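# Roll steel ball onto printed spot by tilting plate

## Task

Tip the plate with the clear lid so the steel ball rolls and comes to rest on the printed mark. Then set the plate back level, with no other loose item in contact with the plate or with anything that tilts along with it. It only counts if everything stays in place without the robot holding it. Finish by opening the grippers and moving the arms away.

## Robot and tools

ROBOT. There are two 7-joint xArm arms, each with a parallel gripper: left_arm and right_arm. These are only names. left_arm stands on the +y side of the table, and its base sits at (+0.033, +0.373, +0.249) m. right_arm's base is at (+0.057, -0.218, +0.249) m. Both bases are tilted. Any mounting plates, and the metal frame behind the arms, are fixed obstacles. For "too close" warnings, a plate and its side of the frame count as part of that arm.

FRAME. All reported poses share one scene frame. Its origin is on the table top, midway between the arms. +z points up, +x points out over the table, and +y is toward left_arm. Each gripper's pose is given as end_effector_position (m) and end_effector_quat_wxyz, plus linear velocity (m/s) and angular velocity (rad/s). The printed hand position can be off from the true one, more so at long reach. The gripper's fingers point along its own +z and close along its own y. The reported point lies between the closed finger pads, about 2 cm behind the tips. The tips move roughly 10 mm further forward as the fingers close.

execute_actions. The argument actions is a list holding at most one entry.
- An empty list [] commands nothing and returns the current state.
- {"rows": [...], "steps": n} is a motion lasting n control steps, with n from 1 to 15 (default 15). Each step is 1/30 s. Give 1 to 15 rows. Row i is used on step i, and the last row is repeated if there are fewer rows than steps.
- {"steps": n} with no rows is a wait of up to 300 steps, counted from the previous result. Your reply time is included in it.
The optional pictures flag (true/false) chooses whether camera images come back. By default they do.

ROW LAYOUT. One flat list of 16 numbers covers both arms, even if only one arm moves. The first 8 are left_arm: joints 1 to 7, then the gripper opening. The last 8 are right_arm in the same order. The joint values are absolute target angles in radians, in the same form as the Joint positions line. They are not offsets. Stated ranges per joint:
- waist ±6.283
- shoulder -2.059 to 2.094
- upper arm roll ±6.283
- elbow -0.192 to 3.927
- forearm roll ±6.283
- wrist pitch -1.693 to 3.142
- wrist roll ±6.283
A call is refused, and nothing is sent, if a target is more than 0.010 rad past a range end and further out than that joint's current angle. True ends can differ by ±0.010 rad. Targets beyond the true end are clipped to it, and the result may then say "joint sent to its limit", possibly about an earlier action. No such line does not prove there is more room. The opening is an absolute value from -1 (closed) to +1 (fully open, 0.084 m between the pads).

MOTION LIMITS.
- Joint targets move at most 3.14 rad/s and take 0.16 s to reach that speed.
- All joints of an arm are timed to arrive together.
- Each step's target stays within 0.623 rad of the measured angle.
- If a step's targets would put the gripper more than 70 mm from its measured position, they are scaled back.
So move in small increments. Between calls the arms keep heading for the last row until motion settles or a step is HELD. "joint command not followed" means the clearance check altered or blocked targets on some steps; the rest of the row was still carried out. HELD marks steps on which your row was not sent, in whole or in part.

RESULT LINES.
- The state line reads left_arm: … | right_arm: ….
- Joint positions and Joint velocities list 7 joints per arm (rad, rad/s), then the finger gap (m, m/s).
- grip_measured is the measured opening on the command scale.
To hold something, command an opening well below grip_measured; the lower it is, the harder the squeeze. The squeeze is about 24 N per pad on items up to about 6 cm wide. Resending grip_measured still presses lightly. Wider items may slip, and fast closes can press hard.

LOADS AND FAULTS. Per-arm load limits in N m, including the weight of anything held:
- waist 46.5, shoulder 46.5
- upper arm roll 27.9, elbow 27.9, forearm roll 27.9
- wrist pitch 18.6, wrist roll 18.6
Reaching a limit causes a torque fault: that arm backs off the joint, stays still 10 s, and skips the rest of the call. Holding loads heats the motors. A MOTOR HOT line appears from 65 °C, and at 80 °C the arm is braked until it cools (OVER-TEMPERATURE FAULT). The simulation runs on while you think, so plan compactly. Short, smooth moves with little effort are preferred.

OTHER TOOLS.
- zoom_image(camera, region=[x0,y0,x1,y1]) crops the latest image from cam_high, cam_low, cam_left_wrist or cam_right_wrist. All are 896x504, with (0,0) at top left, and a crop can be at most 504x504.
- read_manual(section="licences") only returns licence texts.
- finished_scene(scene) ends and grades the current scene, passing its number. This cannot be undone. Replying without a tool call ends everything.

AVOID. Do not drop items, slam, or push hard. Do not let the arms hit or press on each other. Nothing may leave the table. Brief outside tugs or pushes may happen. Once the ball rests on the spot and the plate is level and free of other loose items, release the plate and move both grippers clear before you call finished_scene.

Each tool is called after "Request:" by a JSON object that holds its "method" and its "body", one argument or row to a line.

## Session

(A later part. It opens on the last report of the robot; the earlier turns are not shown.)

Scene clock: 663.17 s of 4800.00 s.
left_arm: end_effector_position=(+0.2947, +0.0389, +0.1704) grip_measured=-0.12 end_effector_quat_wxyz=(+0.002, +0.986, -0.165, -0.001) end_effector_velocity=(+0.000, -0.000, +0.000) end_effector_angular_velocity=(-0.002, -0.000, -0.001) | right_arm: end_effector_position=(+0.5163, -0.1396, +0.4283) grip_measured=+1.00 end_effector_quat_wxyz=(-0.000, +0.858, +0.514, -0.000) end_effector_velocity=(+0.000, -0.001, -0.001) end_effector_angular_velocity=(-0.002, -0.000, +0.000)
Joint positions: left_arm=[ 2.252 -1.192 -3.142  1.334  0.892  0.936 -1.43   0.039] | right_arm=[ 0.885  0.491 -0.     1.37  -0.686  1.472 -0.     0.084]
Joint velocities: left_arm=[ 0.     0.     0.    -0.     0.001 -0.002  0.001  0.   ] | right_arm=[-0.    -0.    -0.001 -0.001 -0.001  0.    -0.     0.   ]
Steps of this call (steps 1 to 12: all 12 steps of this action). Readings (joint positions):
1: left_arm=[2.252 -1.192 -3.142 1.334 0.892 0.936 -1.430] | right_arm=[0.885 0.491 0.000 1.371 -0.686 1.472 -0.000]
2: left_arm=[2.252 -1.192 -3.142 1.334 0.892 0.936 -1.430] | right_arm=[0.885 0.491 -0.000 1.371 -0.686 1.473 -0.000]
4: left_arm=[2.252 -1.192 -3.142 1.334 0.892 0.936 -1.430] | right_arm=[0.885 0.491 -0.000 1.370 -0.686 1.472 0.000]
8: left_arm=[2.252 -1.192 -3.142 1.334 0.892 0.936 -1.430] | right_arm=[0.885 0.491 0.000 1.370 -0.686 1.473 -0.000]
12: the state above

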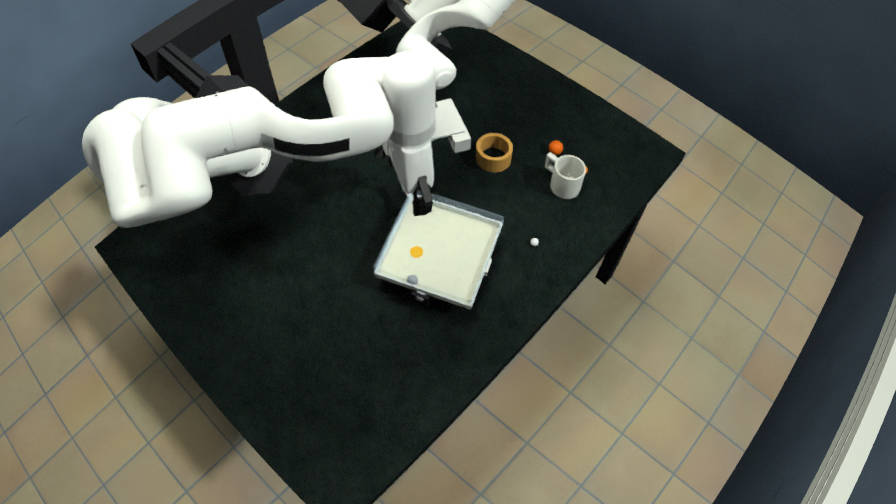

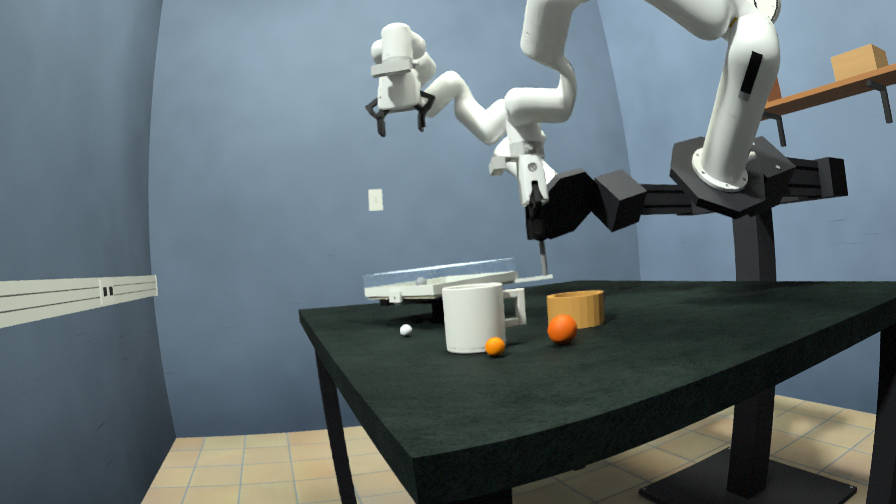

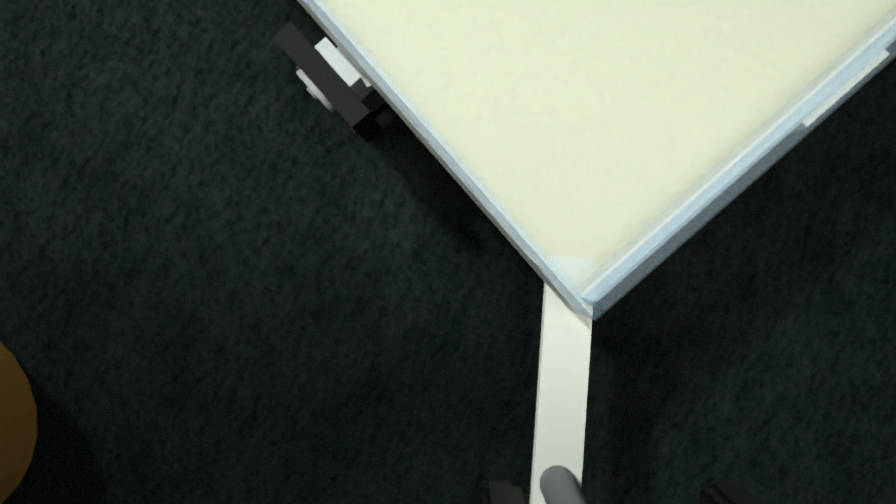

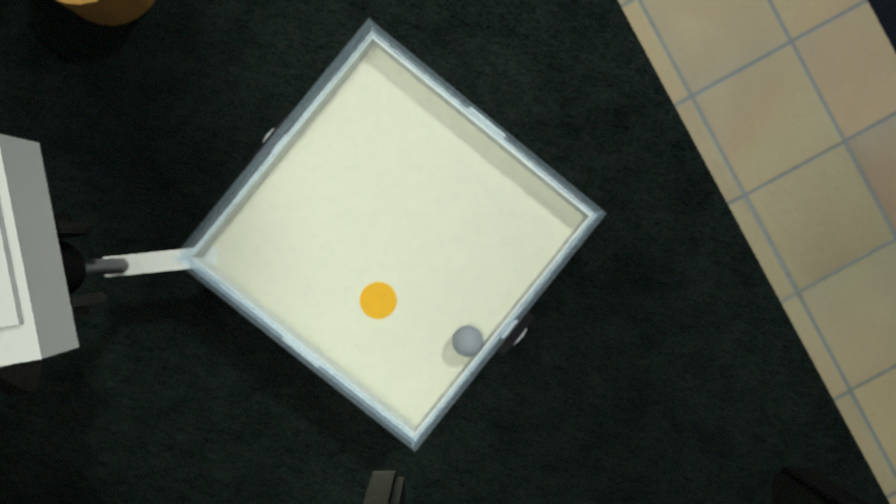

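Request:
{"method": "execute_actions", "body": {
  "actions": [
    {"rows": [[2.2577,-1.1943,-3.1416,1.3319,0.8925,0.9391,-1.43,-0.3, 0.8855,0.4906,0.0,1.3705,-0.6863,1.4725,0.0,1]], "steps": 15}
  ]
}}

Request:
{"method": "execute_actions", "body": {
  "actions": [
    {"rows": [[2.2577,-1.1943,-3.1416,1.3319,0.8925,0.9391,-1.43,-0.3, 0.8855,0.4906,0.0,1.3705,-0.6863,1.4725,0.0,1]], "steps": 15}
  ]
}}

Request:
{"method": "execute_actions", "body": {
  "actions": [
    {"rows": [[2.2577,-1.1943,-3.1416,1.3319,0.8925,0.9391,-1.43,-0.3, 0.8855,0.4906,0.0,1.3705,-0.6863,1.4725,0.0,1]], "steps": 15}
  ]
}}

Scene clock: 685.50 s of 4800.00 s.
left_arm: end_effector_position=(+0.2941, +0.0404, +0.1678) grip_measured=-0.12 end_effector_quat_wxyz=(+0.000, +0.986, -0.165, -0.004) end_effector_velocity=(+0.000, +0.000, -0.001) end_effector_angular_velocity=(+0.001, +0.001, +0.001) | right_arm: end_effector_position=(+0.5163, -0.1396, +0.4283) grip_measured=+1.00 end_effector_quat_wxyz=(-0.000, +0.858, +0.514, -0.000) end_effector_velocity=(+0.001, -0.000, -0.000) end_effector_angular_velocity=(+0.000, -0.000, -0.001)
Joint positions: left_arm=[ 2.258 -1.194 -3.142  1.332  0.892  0.936 -1.43   0.039] | right_arm=[ 0.886  0.491  0.     1.371 -0.686  1.472 -0.     0.084]
Joint velocities: left_arm=[ 0.002 -0.001  0.001 -0.     0.    -0.001  0.     0.   ] | right_arm=[-0.001  0.    -0.001  0.    -0.001 -0.001 -0.001  0.   ]
Steps of this call (steps 1 to 15: the robot went on to your last target; steps 16 to 110: nothing new was sent; then 18.17 s passed at rest; steps 111 to 125: all 15 steps of this action). Readings (joint positions):
111: left_arm=[2.253 -1.192 -3.142 1.334 0.892 0.936 -1.430] | right_arm=[0.885 0.491 -0.000 1.371 -0.686 1.473 0.000]
112: left_arm=[2.253 -1.192 -3.142 1.334 0.893 0.936 -1.430] | right_arm=[0.885 0.491 -0.000 1.371 -0.686 1.472 0.000]
114: left_arm=[2.255 -1.193 -3.142 1.333 0.892 0.936 -1.430] | right_arm=[0.885 0.491 0.000 1.371 -0.686 1.473 -0.000]
118: left_arm=[2.257 -1.194 -3.142 1.332 0.892 0.936 -1.430] | right_arm=[0.885 0.491 -0.000 1.370 -0.686 1.472 -0.000]
125: the state above

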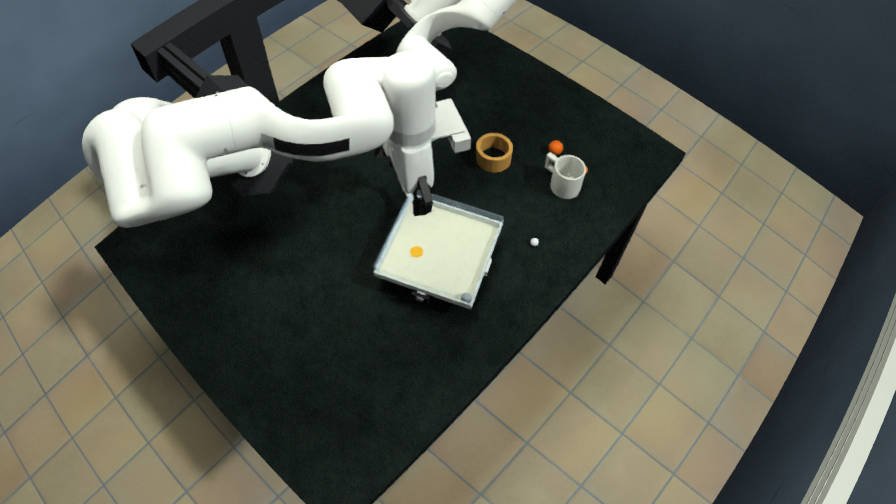

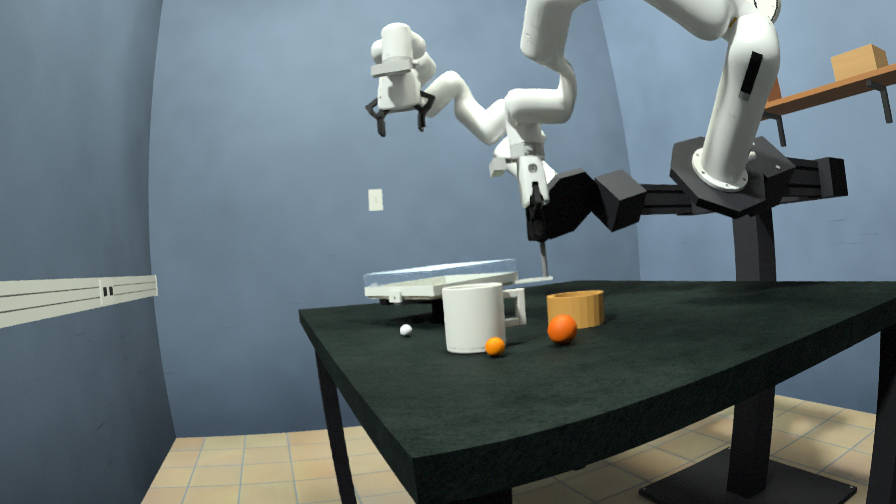

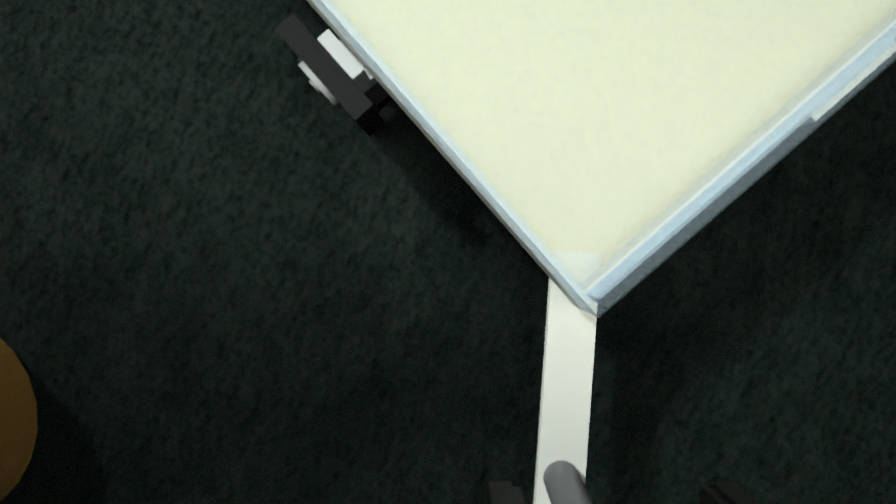

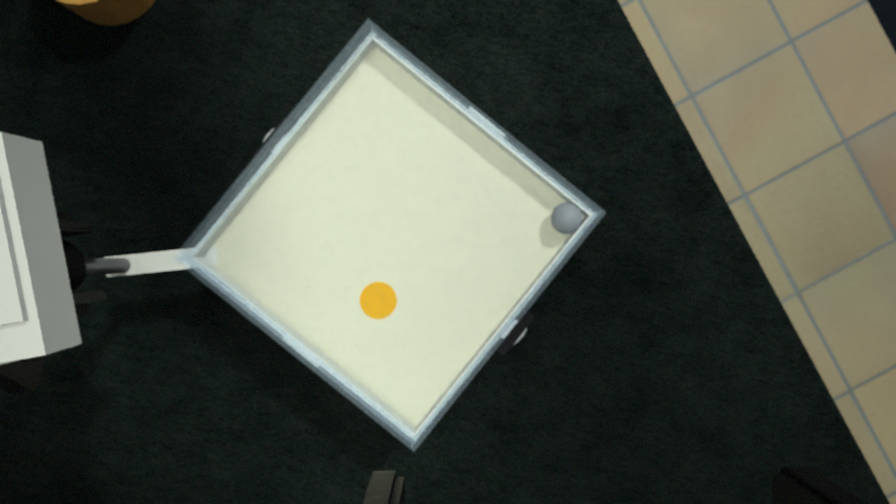

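Scene clock: 686.00 s of 4800.00 s.
left_arm: end_effector_position=(+0.2941, +0.0405, +0.1677) grip_measured=-0.12 end_effector_quat_wxyz=(+0.000, +0.986, -0.165, -0.004) end_effector_velocity=(-0.000, +0.001, -0.001) end_effector_angular_velocity=(+0.003, +0.000, -0.001) | right_arm: end_effector_position=(+0.5163, -0.1396, +0.4283) grip_measured=+1.00 end_effector_quat_wxyz=(-0.000, +0.858, +0.514, -0.000) end_effector_velocity=(-0.000, -0.000, -0.000) end_effector_angular_velocity=(-0.001, +0.001, +0.001)
Joint positions: left_arm=[ 2.258 -1.194 -3.142  1.332  0.892  0.936 -1.43   0.039] | right_arm=[ 0.885  0.491  0.     1.371 -0.686  1.472  0.     0.084]
Joint velocities: left_arm=[-0.    -0.     0.001 -0.001 -0.     0.001  0.001 -0.   ] | right_arm=[ 0.    -0.    -0.001 -0.001  0.     0.001 -0.001 -0.   ]
Steps of this call (steps 1 to 15: all 15 steps of this action). Readings (joint positions):
1: left_arm=[2.258 -1.194 -3.142 1.332 0.892 0.936 -1.430] | right_arm=[0.885 0.491 -0.000 1.371 -0.686 1.472 0.000]
2: left_arm=[2.258 -1.194 -3.142 1.332 0.892 0.936 -1.430] | right_arm=[0.885 0.491 0.000 1.370 -0.686 1.472 -0.000]
4: left_arm=[2.258 -1.194 -3.142 1.332 0.892 0.936 -1.430] | right_arm=[0.885 0.491 -0.000 1.370 -0.686 1.473 -0.000]
8: left_arm=[2.258 -1.194 -3.142 1.332 0.892 0.936 -1.430] | right_arm=[0.885 0.491 -0.000 1.371 -0.686 1.473 -0.000]
15: the state above

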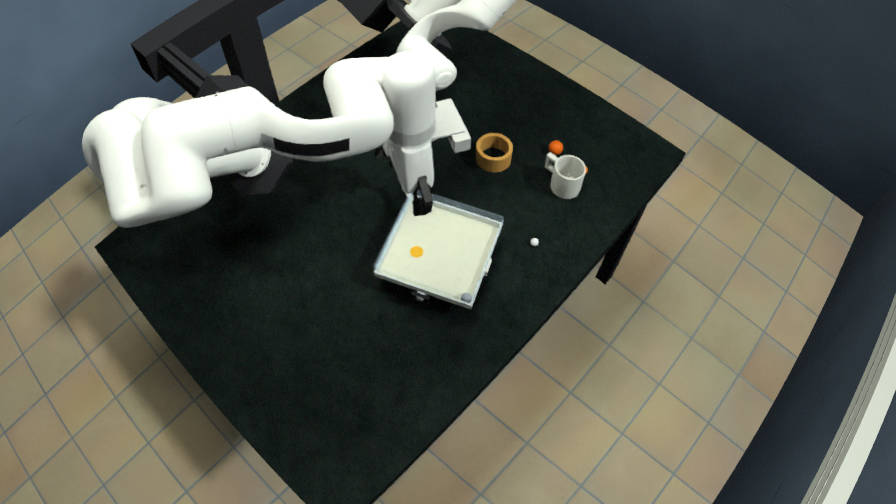

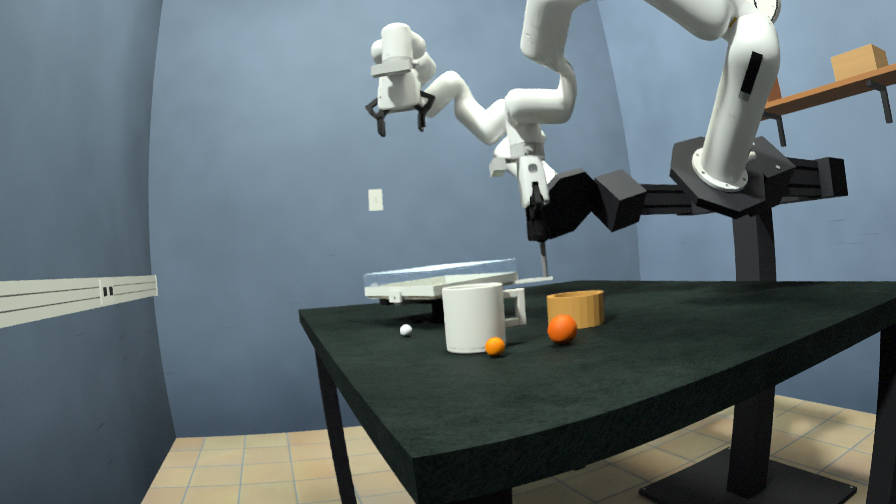

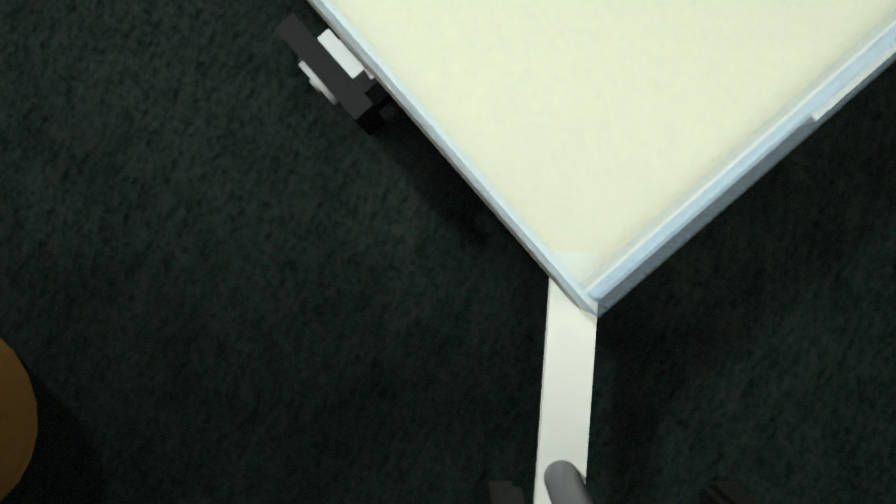

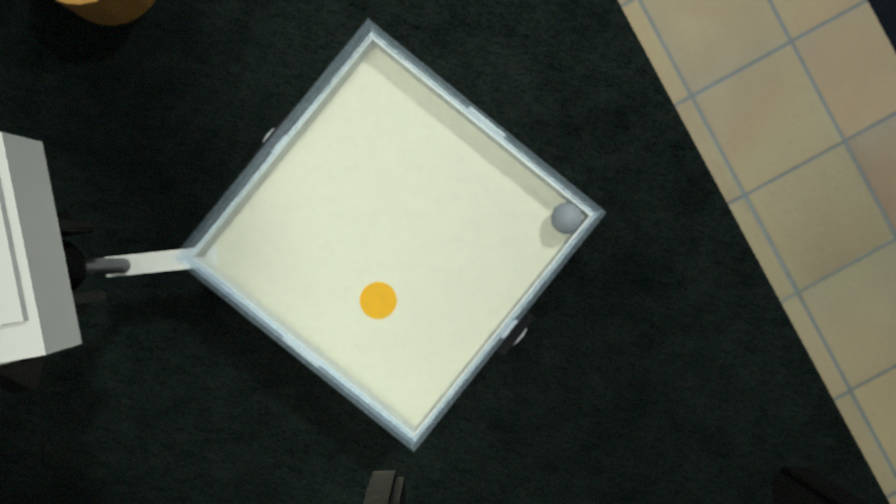

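Scene clock: 686.50 s of 4800.00 s.
left_arm: end_effector_position=(+0.2941, +0.0405, +0.1676) grip_measured=-0.12 end_effector_quat_wxyz=(+0.000, +0.986, -0.165, -0.004) end_effector_velocity=(+0.000, +0.000, -0.000) end_effector_angular_velocity=(-0.000, +0.000, +0.000) | right_arm: end_effector_position=(+0.5163, -0.1396, +0.4283) grip_measured=+1.00 end_effector_quat_wxyz=(-0.000, +0.858, +0.514, -0.000) end_effector_velocity=(-0.000, -0.000, -0.001) end_effector_angular_velocity=(-0.001, +0.000, +0.001)
Joint positions: left_arm=[ 2.258 -1.194 -3.142  1.332  0.892  0.936 -1.43   0.039] | right_arm=[ 0.885  0.491 -0.     1.371 -0.686  1.472 -0.     0.084]
Joint velocities: left_arm=[-0.     0.     0.001 -0.    -0.001 -0.001  0.    -0.   ] | right_arm=[-0.001 -0.     0.001 -0.001 -0.001 -0.    -0.     0.   ]
Steps of this call (steps 1 to 15: all 15 steps of this action). Readings (joint positions):
1: left_arm=[2.258 -1.194 -3.142 1.332 0.892 0.936 -1.430] | right_arm=[0.886 0.491 -0.000 1.371 -0.686 1.472 -0.000]
2: left_arm=[2.258 -1.194 -3.142 1.332 0.892 0.936 -1.430] | right_arm=[0.885 0.491 -0.000 1.371 -0.686 1.472 0.000]
4: left_arm=[2.258 -1.194 -3.142 1.332 0.892 0.936 -1.430] | right_arm=[0.885 0.491 0.000 1.371 -0.686 1.473 0.000]
8: left_arm=[2.258 -1.194 -3.142 1.332 0.892 0.936 -1.430] | right_arm=[0.886 0.491 -0.000 1.371 -0.686 1.473 -0.000]
15: the state above

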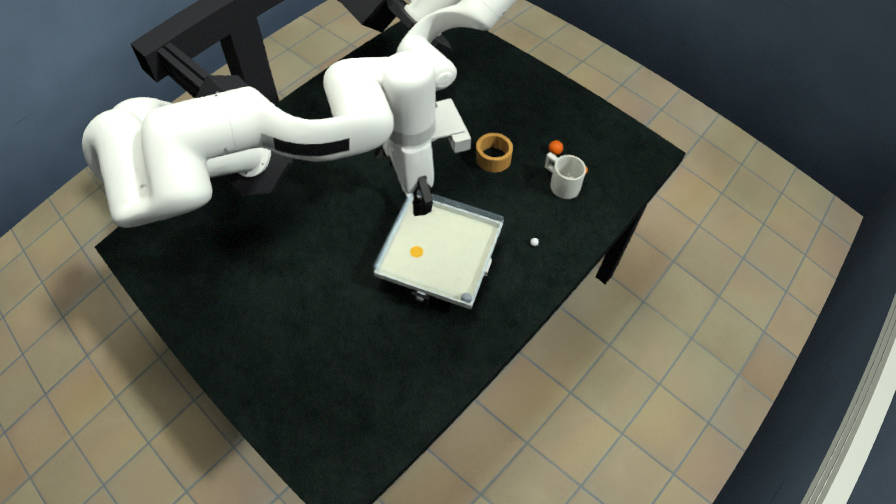

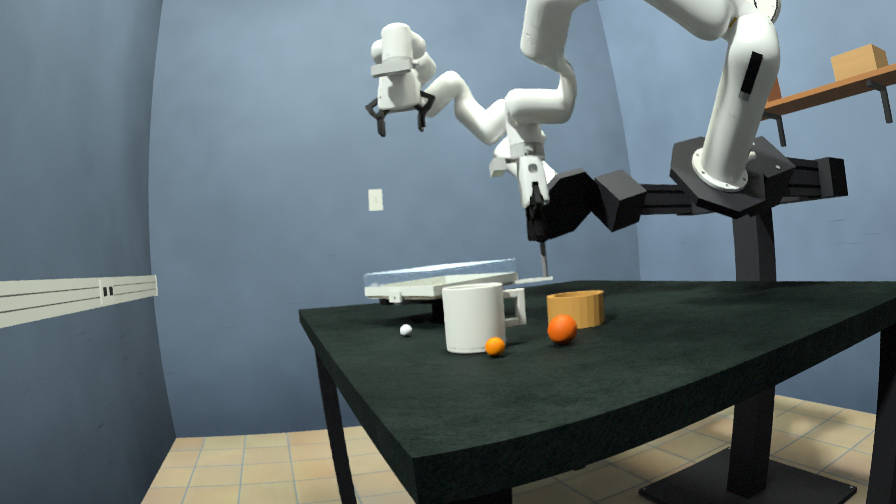

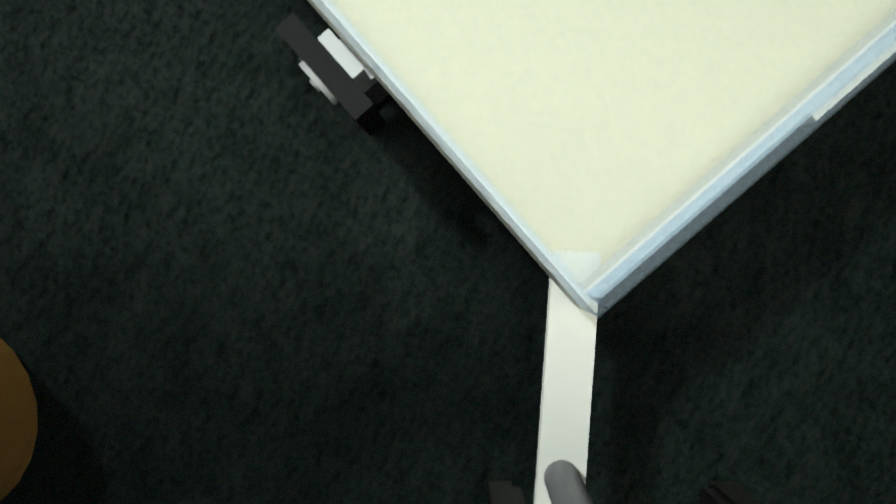

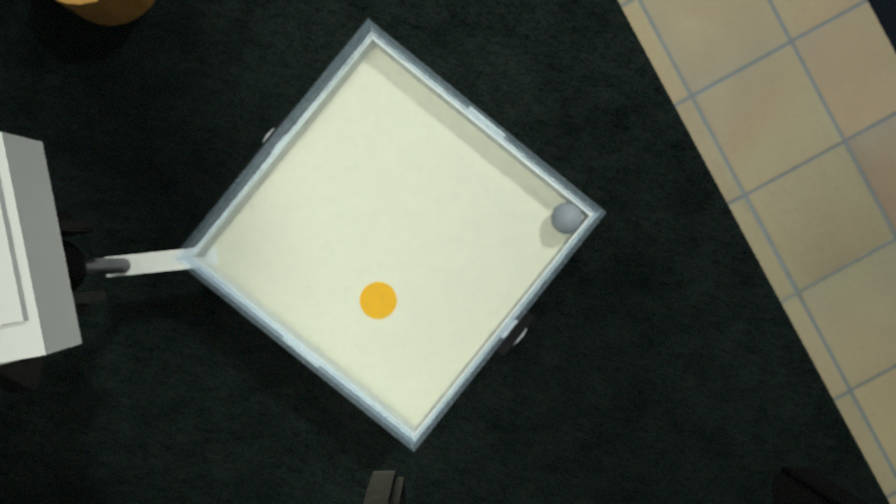

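Request:
{"method": "execute_actions", "body": {
  "actions": [
    {"rows": [[2.2629,-1.1964,-3.1416,1.3301,0.8925,0.9391,-1.43,-0.3, 0.8855,0.4906,0.0,1.3705,-0.6863,1.4725,0.0,1]], "steps": 15}
  ],
  "pictures": false
}}

Request:
{"method": "execute_actions", "body": {
  "actions": [
    {"steps": 12}
  ]
}}

Request:
{"method": "execute_actions", "body": {
  "actions": [
    {"rows": [[2.2681,-1.1986,-3.1416,1.3284,0.8925,0.9391,-1.43,-0.3, 0.8855,0.4906,0.0,1.3705,-0.6863,1.4725,0.0,1]], "steps": 15}
  ],
  "pictures": false
}}

Request:
{"method": "execute_actions", "body": {
  "actions": [
    {"steps": 12}
  ]
}}

Request:
{"method": "execute_actions", "body": {
  "actions": [
    {"rows": [[2.2733,-1.2007,-3.1416,1.3266,0.8925,0.9391,-1.43,-0.3, 0.8855,0.4906,0.0,1.3705,-0.6863,1.4725,0.0,1]], "steps": 15}
  ],
  "pictures": false
}}

Request:
{"method": "execute_actions", "body": {
  "actions": [
    {"steps": 12}
  ]
}}

Scene clock: 717.50 s of 4800.00 s.
left_arm: end_effector_position=(+0.2934, +0.0421, +0.1650) grip_measured=-0.12 end_effector_quat_wxyz=(-0.001, +0.986, -0.164, -0.006) end_effector_velocity=(-0.000, -0.000, -0.000) end_effector_angular_velocity=(-0.002, +0.002, +0.003) | right_arm: end_effector_position=(+0.5163, -0.1396, +0.4283) grip_measured=+1.00 end_effector_quat_wxyz=(-0.000, +0.858, +0.514, -0.000) end_effector_velocity=(+0.000, -0.000, -0.000) end_effector_angular_velocity=(+0.001, +0.001, -0.001)
Joint positions: left_arm=[ 2.263 -1.196 -3.142  1.33   0.893  0.936 -1.43   0.039] | right_arm=[ 0.885  0.491  0.     1.371 -0.686  1.472 -0.     0.084]
Joint velocities: left_arm=[ 0.001 -0.     0.     0.    -0.002 -0.002 -0.001  0.   ] | right_arm=[-0.    -0.    -0.001  0.001  0.001 -0.    -0.     0.   ]
Steps of this call (steps 1 to 15: the robot went on to your last target; steps 16 to 90: nothing new was sent; then 27.50 s passed at rest; steps 91 to 105: all 15 steps of this action). Readings (joint positions):
91: left_arm=[2.258 -1.194 -3.142 1.332 0.893 0.936 -1.430] | right_arm=[0.885 0.491 -0.000 1.371 -0.686 1.472 0.000]
92: left_arm=[2.258 -1.194 -3.142 1.332 0.893 0.936 -1.430] | right_arm=[0.885 0.491 0.000 1.371 -0.686 1.472 0.000]
94: left_arm=[2.260 -1.195 -3.142 1.331 0.893 0.936 -1.430] | right_arm=[0.886 0.491 -0.000 1.371 -0.686 1.472 -0.000]
98: left_arm=[2.262 -1.196 -3.142 1.330 0.892 0.936 -1.430] | right_arm=[0.885 0.491 0.000 1.370 -0.686 1.472 -0.000]
105: the state above

Scene clock: 717.90 s of 4800.00 s.
left_arm: end_effector_position=(+0.2934, +0.0421, +0.1649) grip_measured=-0.12 end_effector_quat_wxyz=(-0.001, +0.986, -0.164, -0.007) end_effector_velocity=(-0.000, +0.000, -0.000) end_effector_angular_velocity=(-0.000, +0.001, -0.000) | right_arm: end_effector_position=(+0.5163, -0.1396, +0.4283) grip_measured=+1.00 end_effector_quat_wxyz=(-0.000, +0.858, +0.514, -0.000) end_effector_velocity=(-0.000, -0.000, +0.000) end_effector_angular_velocity=(-0.001, -0.001, +0.000)
Joint positions: left_arm=[ 2.263 -1.196 -3.142  1.33   0.892  0.935 -1.43   0.039] | right_arm=[ 0.886  0.491 -0.     1.371 -0.686  1.472 -0.     0.084]
Joint velocities: left_arm=[ 0.     0.     0.    -0.    -0.    -0.001  0.    -0.   ] | right_arm=[ 0.001 -0.    -0.    -0.    -0.001  0.001  0.    -0.   ]
Steps of this call (steps 1 to 12: the robot went on to your last target). Readings (joint positions):
1: left_arm=[2.263 -1.196 -3.142 1.330 0.893 0.936 -1.430] | right_arm=[0.885 0.491 0.000 1.371 -0.686 1.473 0.000]
2: left_arm=[2.263 -1.196 -3.142 1.330 0.893 0.936 -1.430] | right_arm=[0.885 0.491 0.000 1.371 -0.686 1.472 -0.000]
4: left_arm=[2.263 -1.196 -3.142 1.330 0.893 0.935 -1.430] | right_arm=[0.885 0.491 -0.000 1.370 -0.686 1.472 0.000]
8: left_arm=[2.263 -1.196 -3.142 1.330 0.893 0.935 -1.430] | right_arm=[0.885 0.491 0.000 1.371 -0.686 1.473 0.000]
12: the state above

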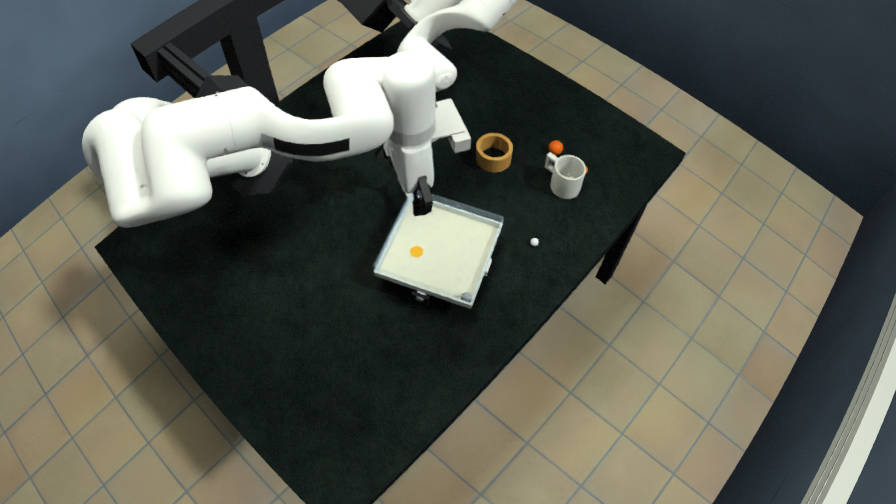

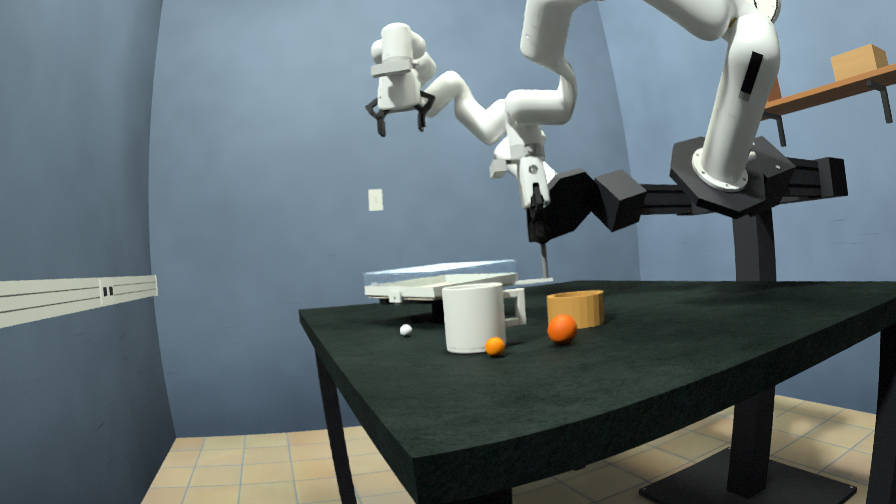

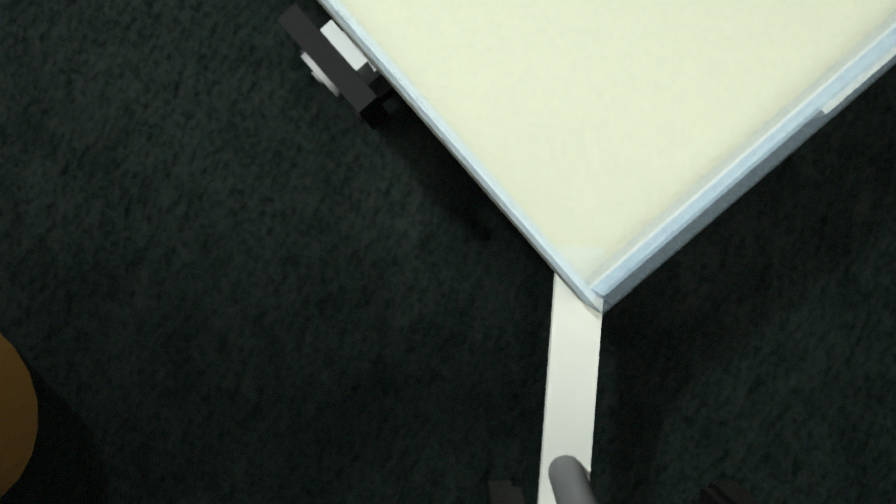

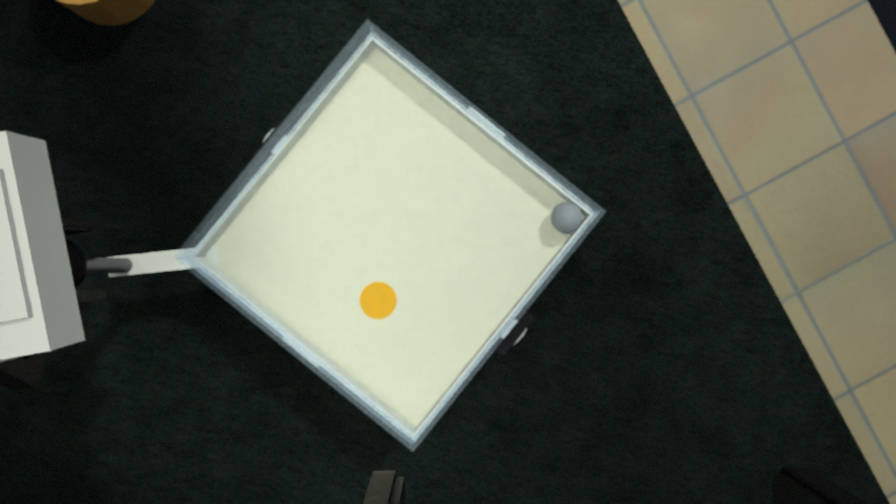

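Scene clock: 718.40 s of 4800.00 s.
left_arm: end_effector_position=(+0.2928, +0.0433, +0.1628) grip_measured=-0.12 end_effector_quat_wxyz=(-0.002, +0.986, -0.164, -0.009) end_effector_velocity=(-0.001, +0.000, -0.001) end_effector_angular_velocity=(+0.001, +0.002, -0.001) | right_arm: end_effector_position=(+0.5163, -0.1396, +0.4283) grip_measured=+1.00 end_effector_quat_wxyz=(-0.000, +0.858, +0.514, -0.000) end_effector_velocity=(+0.000, +0.000, +0.001) end_effector_angular_velocity=(+0.000, -0.001, +0.000)
Joint positions: left_arm=[ 2.268 -1.198 -3.142  1.329  0.893  0.935 -1.43   0.039] | right_arm=[ 0.886  0.491 -0.     1.371 -0.686  1.472  0.     0.084]
Joint velocities: left_arm=[ 0.001 -0.    -0.    -0.001 -0.    -0.     0.     0.   ] | right_arm=[-0.     0.     0.001  0.001 -0.001  0.001  0.    -0.   ]
Steps of this call (steps 1 to 15: all 15 steps of this action). Readings (joint positions):
1: left_arm=[2.263 -1.196 -3.142 1.330 0.893 0.935 -1.430] | right_arm=[0.885 0.491 0.000 1.371 -0.686 1.472 0.000]
2: left_arm=[2.263 -1.197 -3.142 1.330 0.893 0.935 -1.430] | right_arm=[0.886 0.491 -0.000 1.370 -0.686 1.473 -0.000]
4: left_arm=[2.265 -1.197 -3.142 1.329 0.893 0.935 -1.430] | right_arm=[0.885 0.491 0.000 1.371 -0.686 1.473 -0.000]
8: left_arm=[2.267 -1.198 -3.142 1.329 0.893 0.935 -1.430] | right_arm=[0.885 0.491 -0.000 1.371 -0.686 1.472 0.000]
15: the state above

Scene clock: 718.80 s of 4800.00 s.
left_arm: end_effector_position=(+0.2927, +0.0433, +0.1626) grip_measured=-0.12 end_effector_quat_wxyz=(-0.002, +0.986, -0.164, -0.009) end_effector_velocity=(-0.001, -0.000, +0.000) end_effector_angular_velocity=(+0.000, +0.000, -0.002) | right_arm: end_effector_position=(+0.5163, -0.1396, +0.4283) grip_measured=+1.00 end_effector_quat_wxyz=(-0.000, +0.858, +0.514, -0.000) end_effector_velocity=(+0.000, -0.001, -0.001) end_effector_angular_velocity=(-0.002, +0.001, -0.000)
Joint positions: left_arm=[ 2.268 -1.198 -3.142  1.329  0.893  0.935 -1.43   0.039] | right_arm=[ 0.885  0.491  0.     1.37  -0.686  1.473 -0.     0.084]
Joint velocities: left_arm=[-0.    -0.    -0.001 -0.     0.     0.     0.     0.   ] | right_arm=[-0.     0.    -0.001 -0.    -0.     0.001 -0.    -0.   ]
Steps of this call (steps 1 to 12: the robot went on to your last target). Readings (joint positions):
1: left_arm=[2.268 -1.198 -3.142 1.329 0.893 0.935 -1.430] | right_arm=[0.885 0.491 -0.000 1.370 -0.686 1.472 0.000]
2: left_arm=[2.268 -1.198 -3.142 1.329 0.893 0.935 -1.430] | right_arm=[0.885 0.491 -0.000 1.370 -0.686 1.472 0.000]
4: left_arm=[2.268 -1.198 -3.142 1.329 0.893 0.935 -1.430] | right_arm=[0.885 0.491 -0.000 1.371 -0.686 1.472 0.000]
8: left_arm=[2.268 -1.198 -3.142 1.329 0.893 0.935 -1.430] | right_arm=[0.885 0.491 0.000 1.370 -0.686 1.473 0.000]
12: the state above

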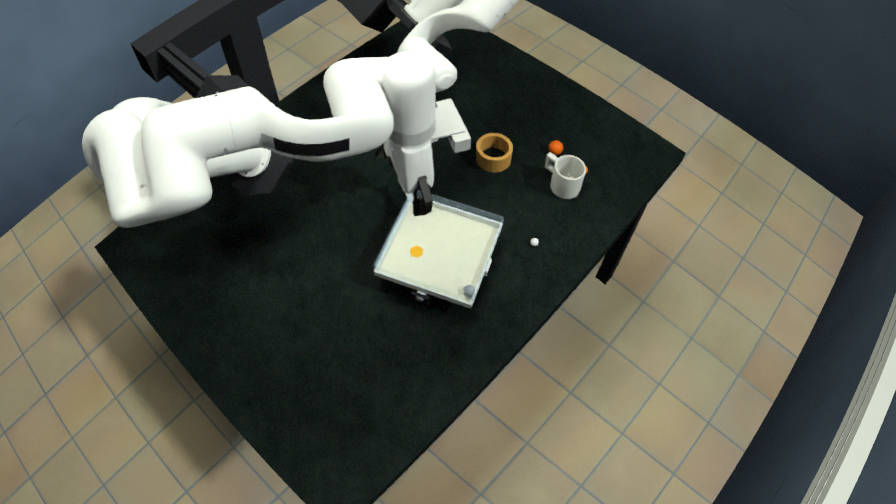

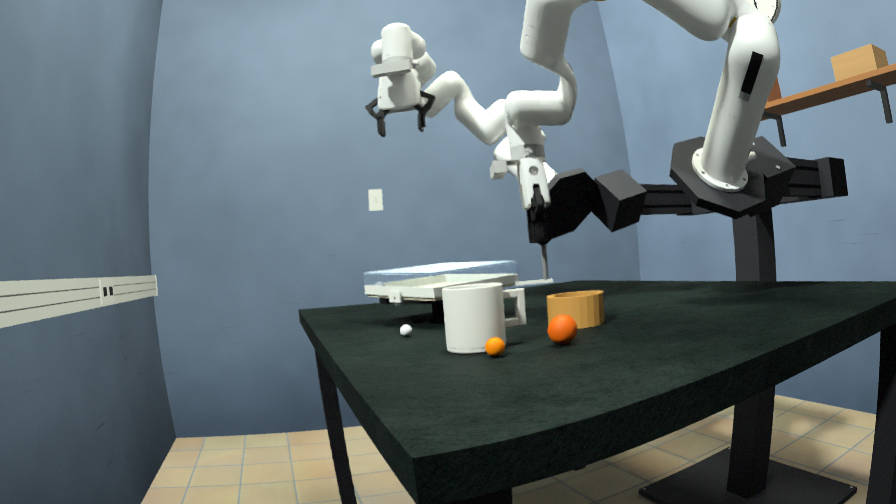

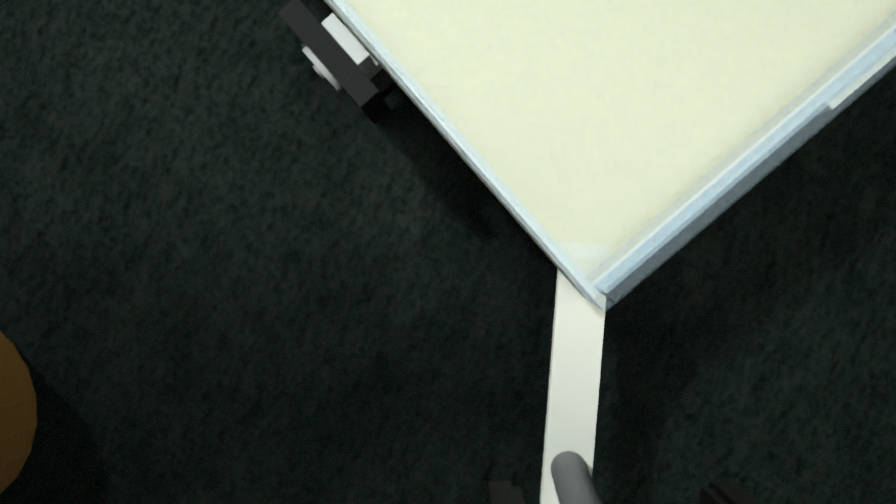

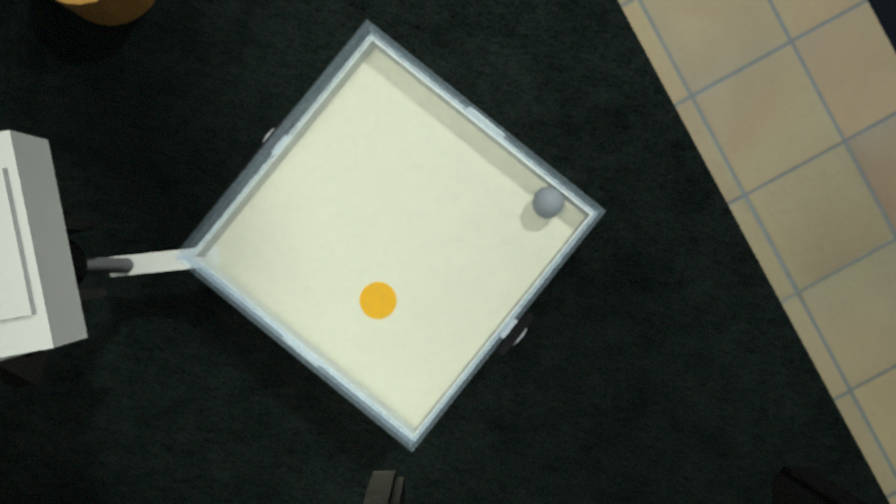

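Scene clock: 719.30 s of 4800.00 s.
left_arm: end_effector_position=(+0.2922, +0.0437, +0.1613) grip_measured=-0.12 end_effector_quat_wxyz=(-0.002, +0.987, -0.163, -0.011) end_effector_velocity=(-0.002, +0.000, -0.002) end_effector_angular_velocity=(+0.002, +0.004, +0.000) | right_arm: end_effector_position=(+0.5163, -0.1396, +0.4283) grip_measured=+1.00 end_effector_quat_wxyz=(-0.000, +0.858, +0.514, -0.000) end_effector_velocity=(+0.000, -0.000, +0.000) end_effector_angular_velocity=(+0.000, -0.000, -0.000)
Joint positions: left_arm=[ 2.273 -1.199 -3.144  1.328  0.893  0.934 -1.43   0.039] | right_arm=[ 0.885  0.491 -0.     1.37  -0.686  1.472  0.     0.084]
Joint velocities: left_arm=[ 0.002 -0.002 -0.001 -0.001 -0.001 -0.001 -0.001  0.   ] | right_arm=[ 0. -0. -0. -0. -0. -0. -0. -0.]
Steps of this call (steps 1 to 15: all 15 steps of this action). Readings (joint positions):
1: left_arm=[2.268 -1.198 -3.142 1.329 0.893 0.935 -1.430] | right_arm=[0.885 0.491 0.000 1.371 -0.686 1.472 0.000]
2: left_arm=[2.268 -1.198 -3.142 1.329 0.893 0.935 -1.430] | right_arm=[0.886 0.491 -0.000 1.371 -0.686 1.473 0.000]
4: left_arm=[2.270 -1.199 -3.143 1.329 0.893 0.934 -1.430] | right_arm=[0.885 0.491 0.000 1.371 -0.686 1.473 0.000]
8: left_arm=[2.272 -1.199 -3.143 1.328 0.893 0.934 -1.430] | right_arm=[0.885 0.491 0.000 1.370 -0.686 1.472 -0.000]
15: the state above

Scene clock: 719.70 s of 4800.00 s.
left_arm: end_effector_position=(+0.2916, +0.0438, +0.1605) grip_measured=-0.12 end_effector_quat_wxyz=(-0.002, +0.987, -0.163, -0.012) end_effector_velocity=(-0.001, -0.000, -0.001) end_effector_angular_velocity=(-0.001, +0.002, +0.000) | right_arm: end_effector_position=(+0.5163, -0.1396, +0.4283) grip_measured=+1.00 end_effector_quat_wxyz=(-0.000, +0.858, +0.514, -0.000) end_effector_velocity=(+0.000, +0.000, +0.000) end_effector_angular_velocity=(+0.001, -0.001, -0.000)
Joint positions: left_arm=[ 2.273 -1.2   -3.143  1.327  0.893  0.932 -1.43   0.039] | right_arm=[ 0.885  0.491 -0.     1.371 -0.686  1.472  0.     0.084]
Joint velocities: left_arm=[ 0.001 -0.001  0.001 -0.001 -0.    -0.004 -0.     0.   ] | right_arm=[ 0.    -0.     0.     0.001 -0.001 -0.     0.     0.   ]
Steps of this call (steps 1 to 12: the robot went on to your last target). Readings (joint positions):
1: left_arm=[2.273 -1.199 -3.144 1.328 0.893 0.934 -1.430] | right_arm=[0.885 0.491 -0.000 1.370 -0.686 1.472 0.000]
2: left_arm=[2.273 -1.199 -3.144 1.328 0.893 0.933 -1.430] | right_arm=[0.885 0.491 0.000 1.371 -0.686 1.473 -0.000]
4: left_arm=[2.273 -1.200 -3.143 1.328 0.893 0.933 -1.430] | right_arm=[0.885 0.491 0.000 1.371 -0.686 1.472 -0.000]
8: left_arm=[2.273 -1.200 -3.143 1.328 0.893 0.932 -1.430] | right_arm=[0.886 0.491 -0.000 1.371 -0.686 1.473 -0.000]
12: the state above

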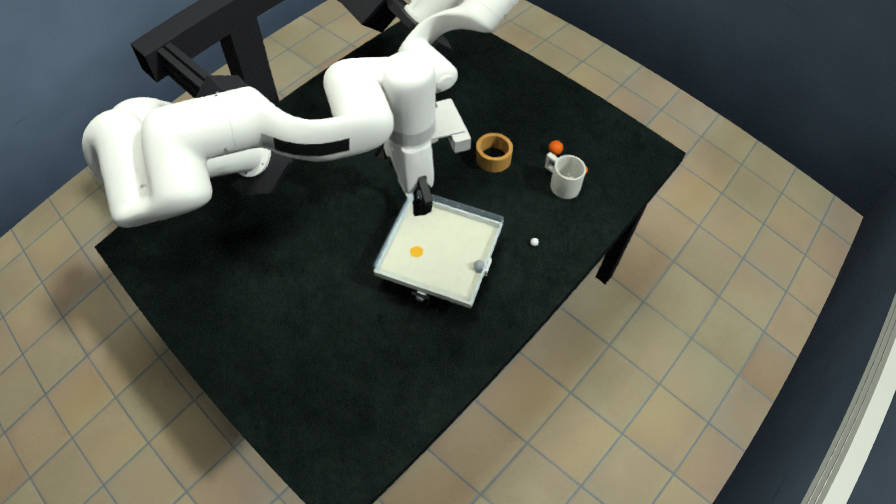

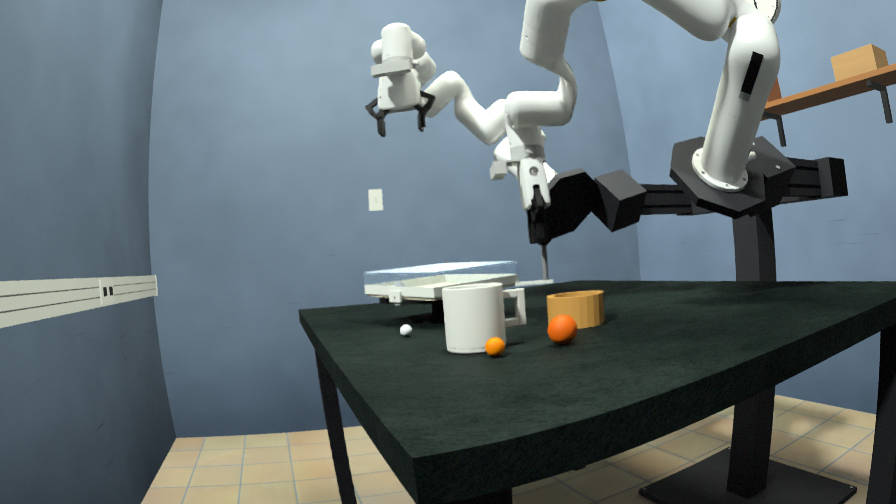

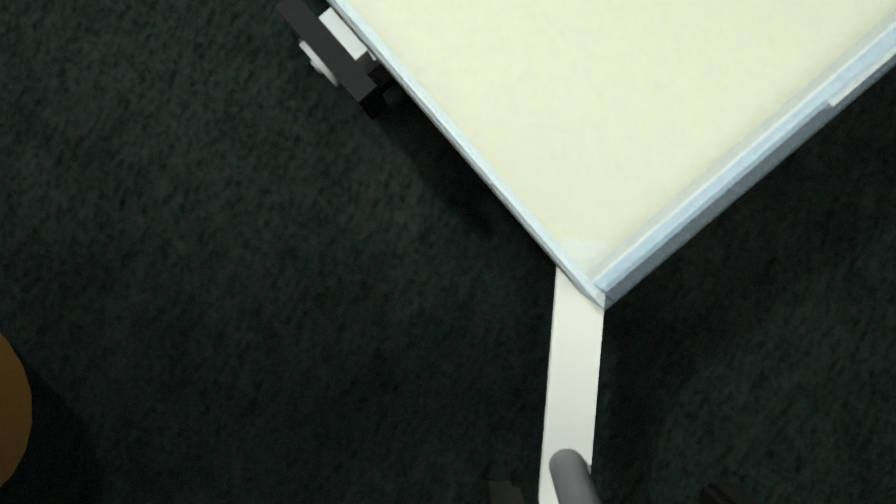

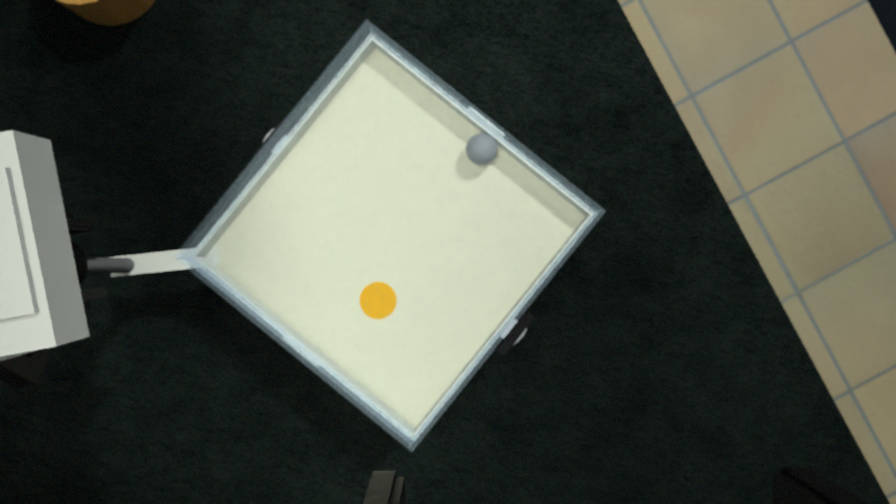

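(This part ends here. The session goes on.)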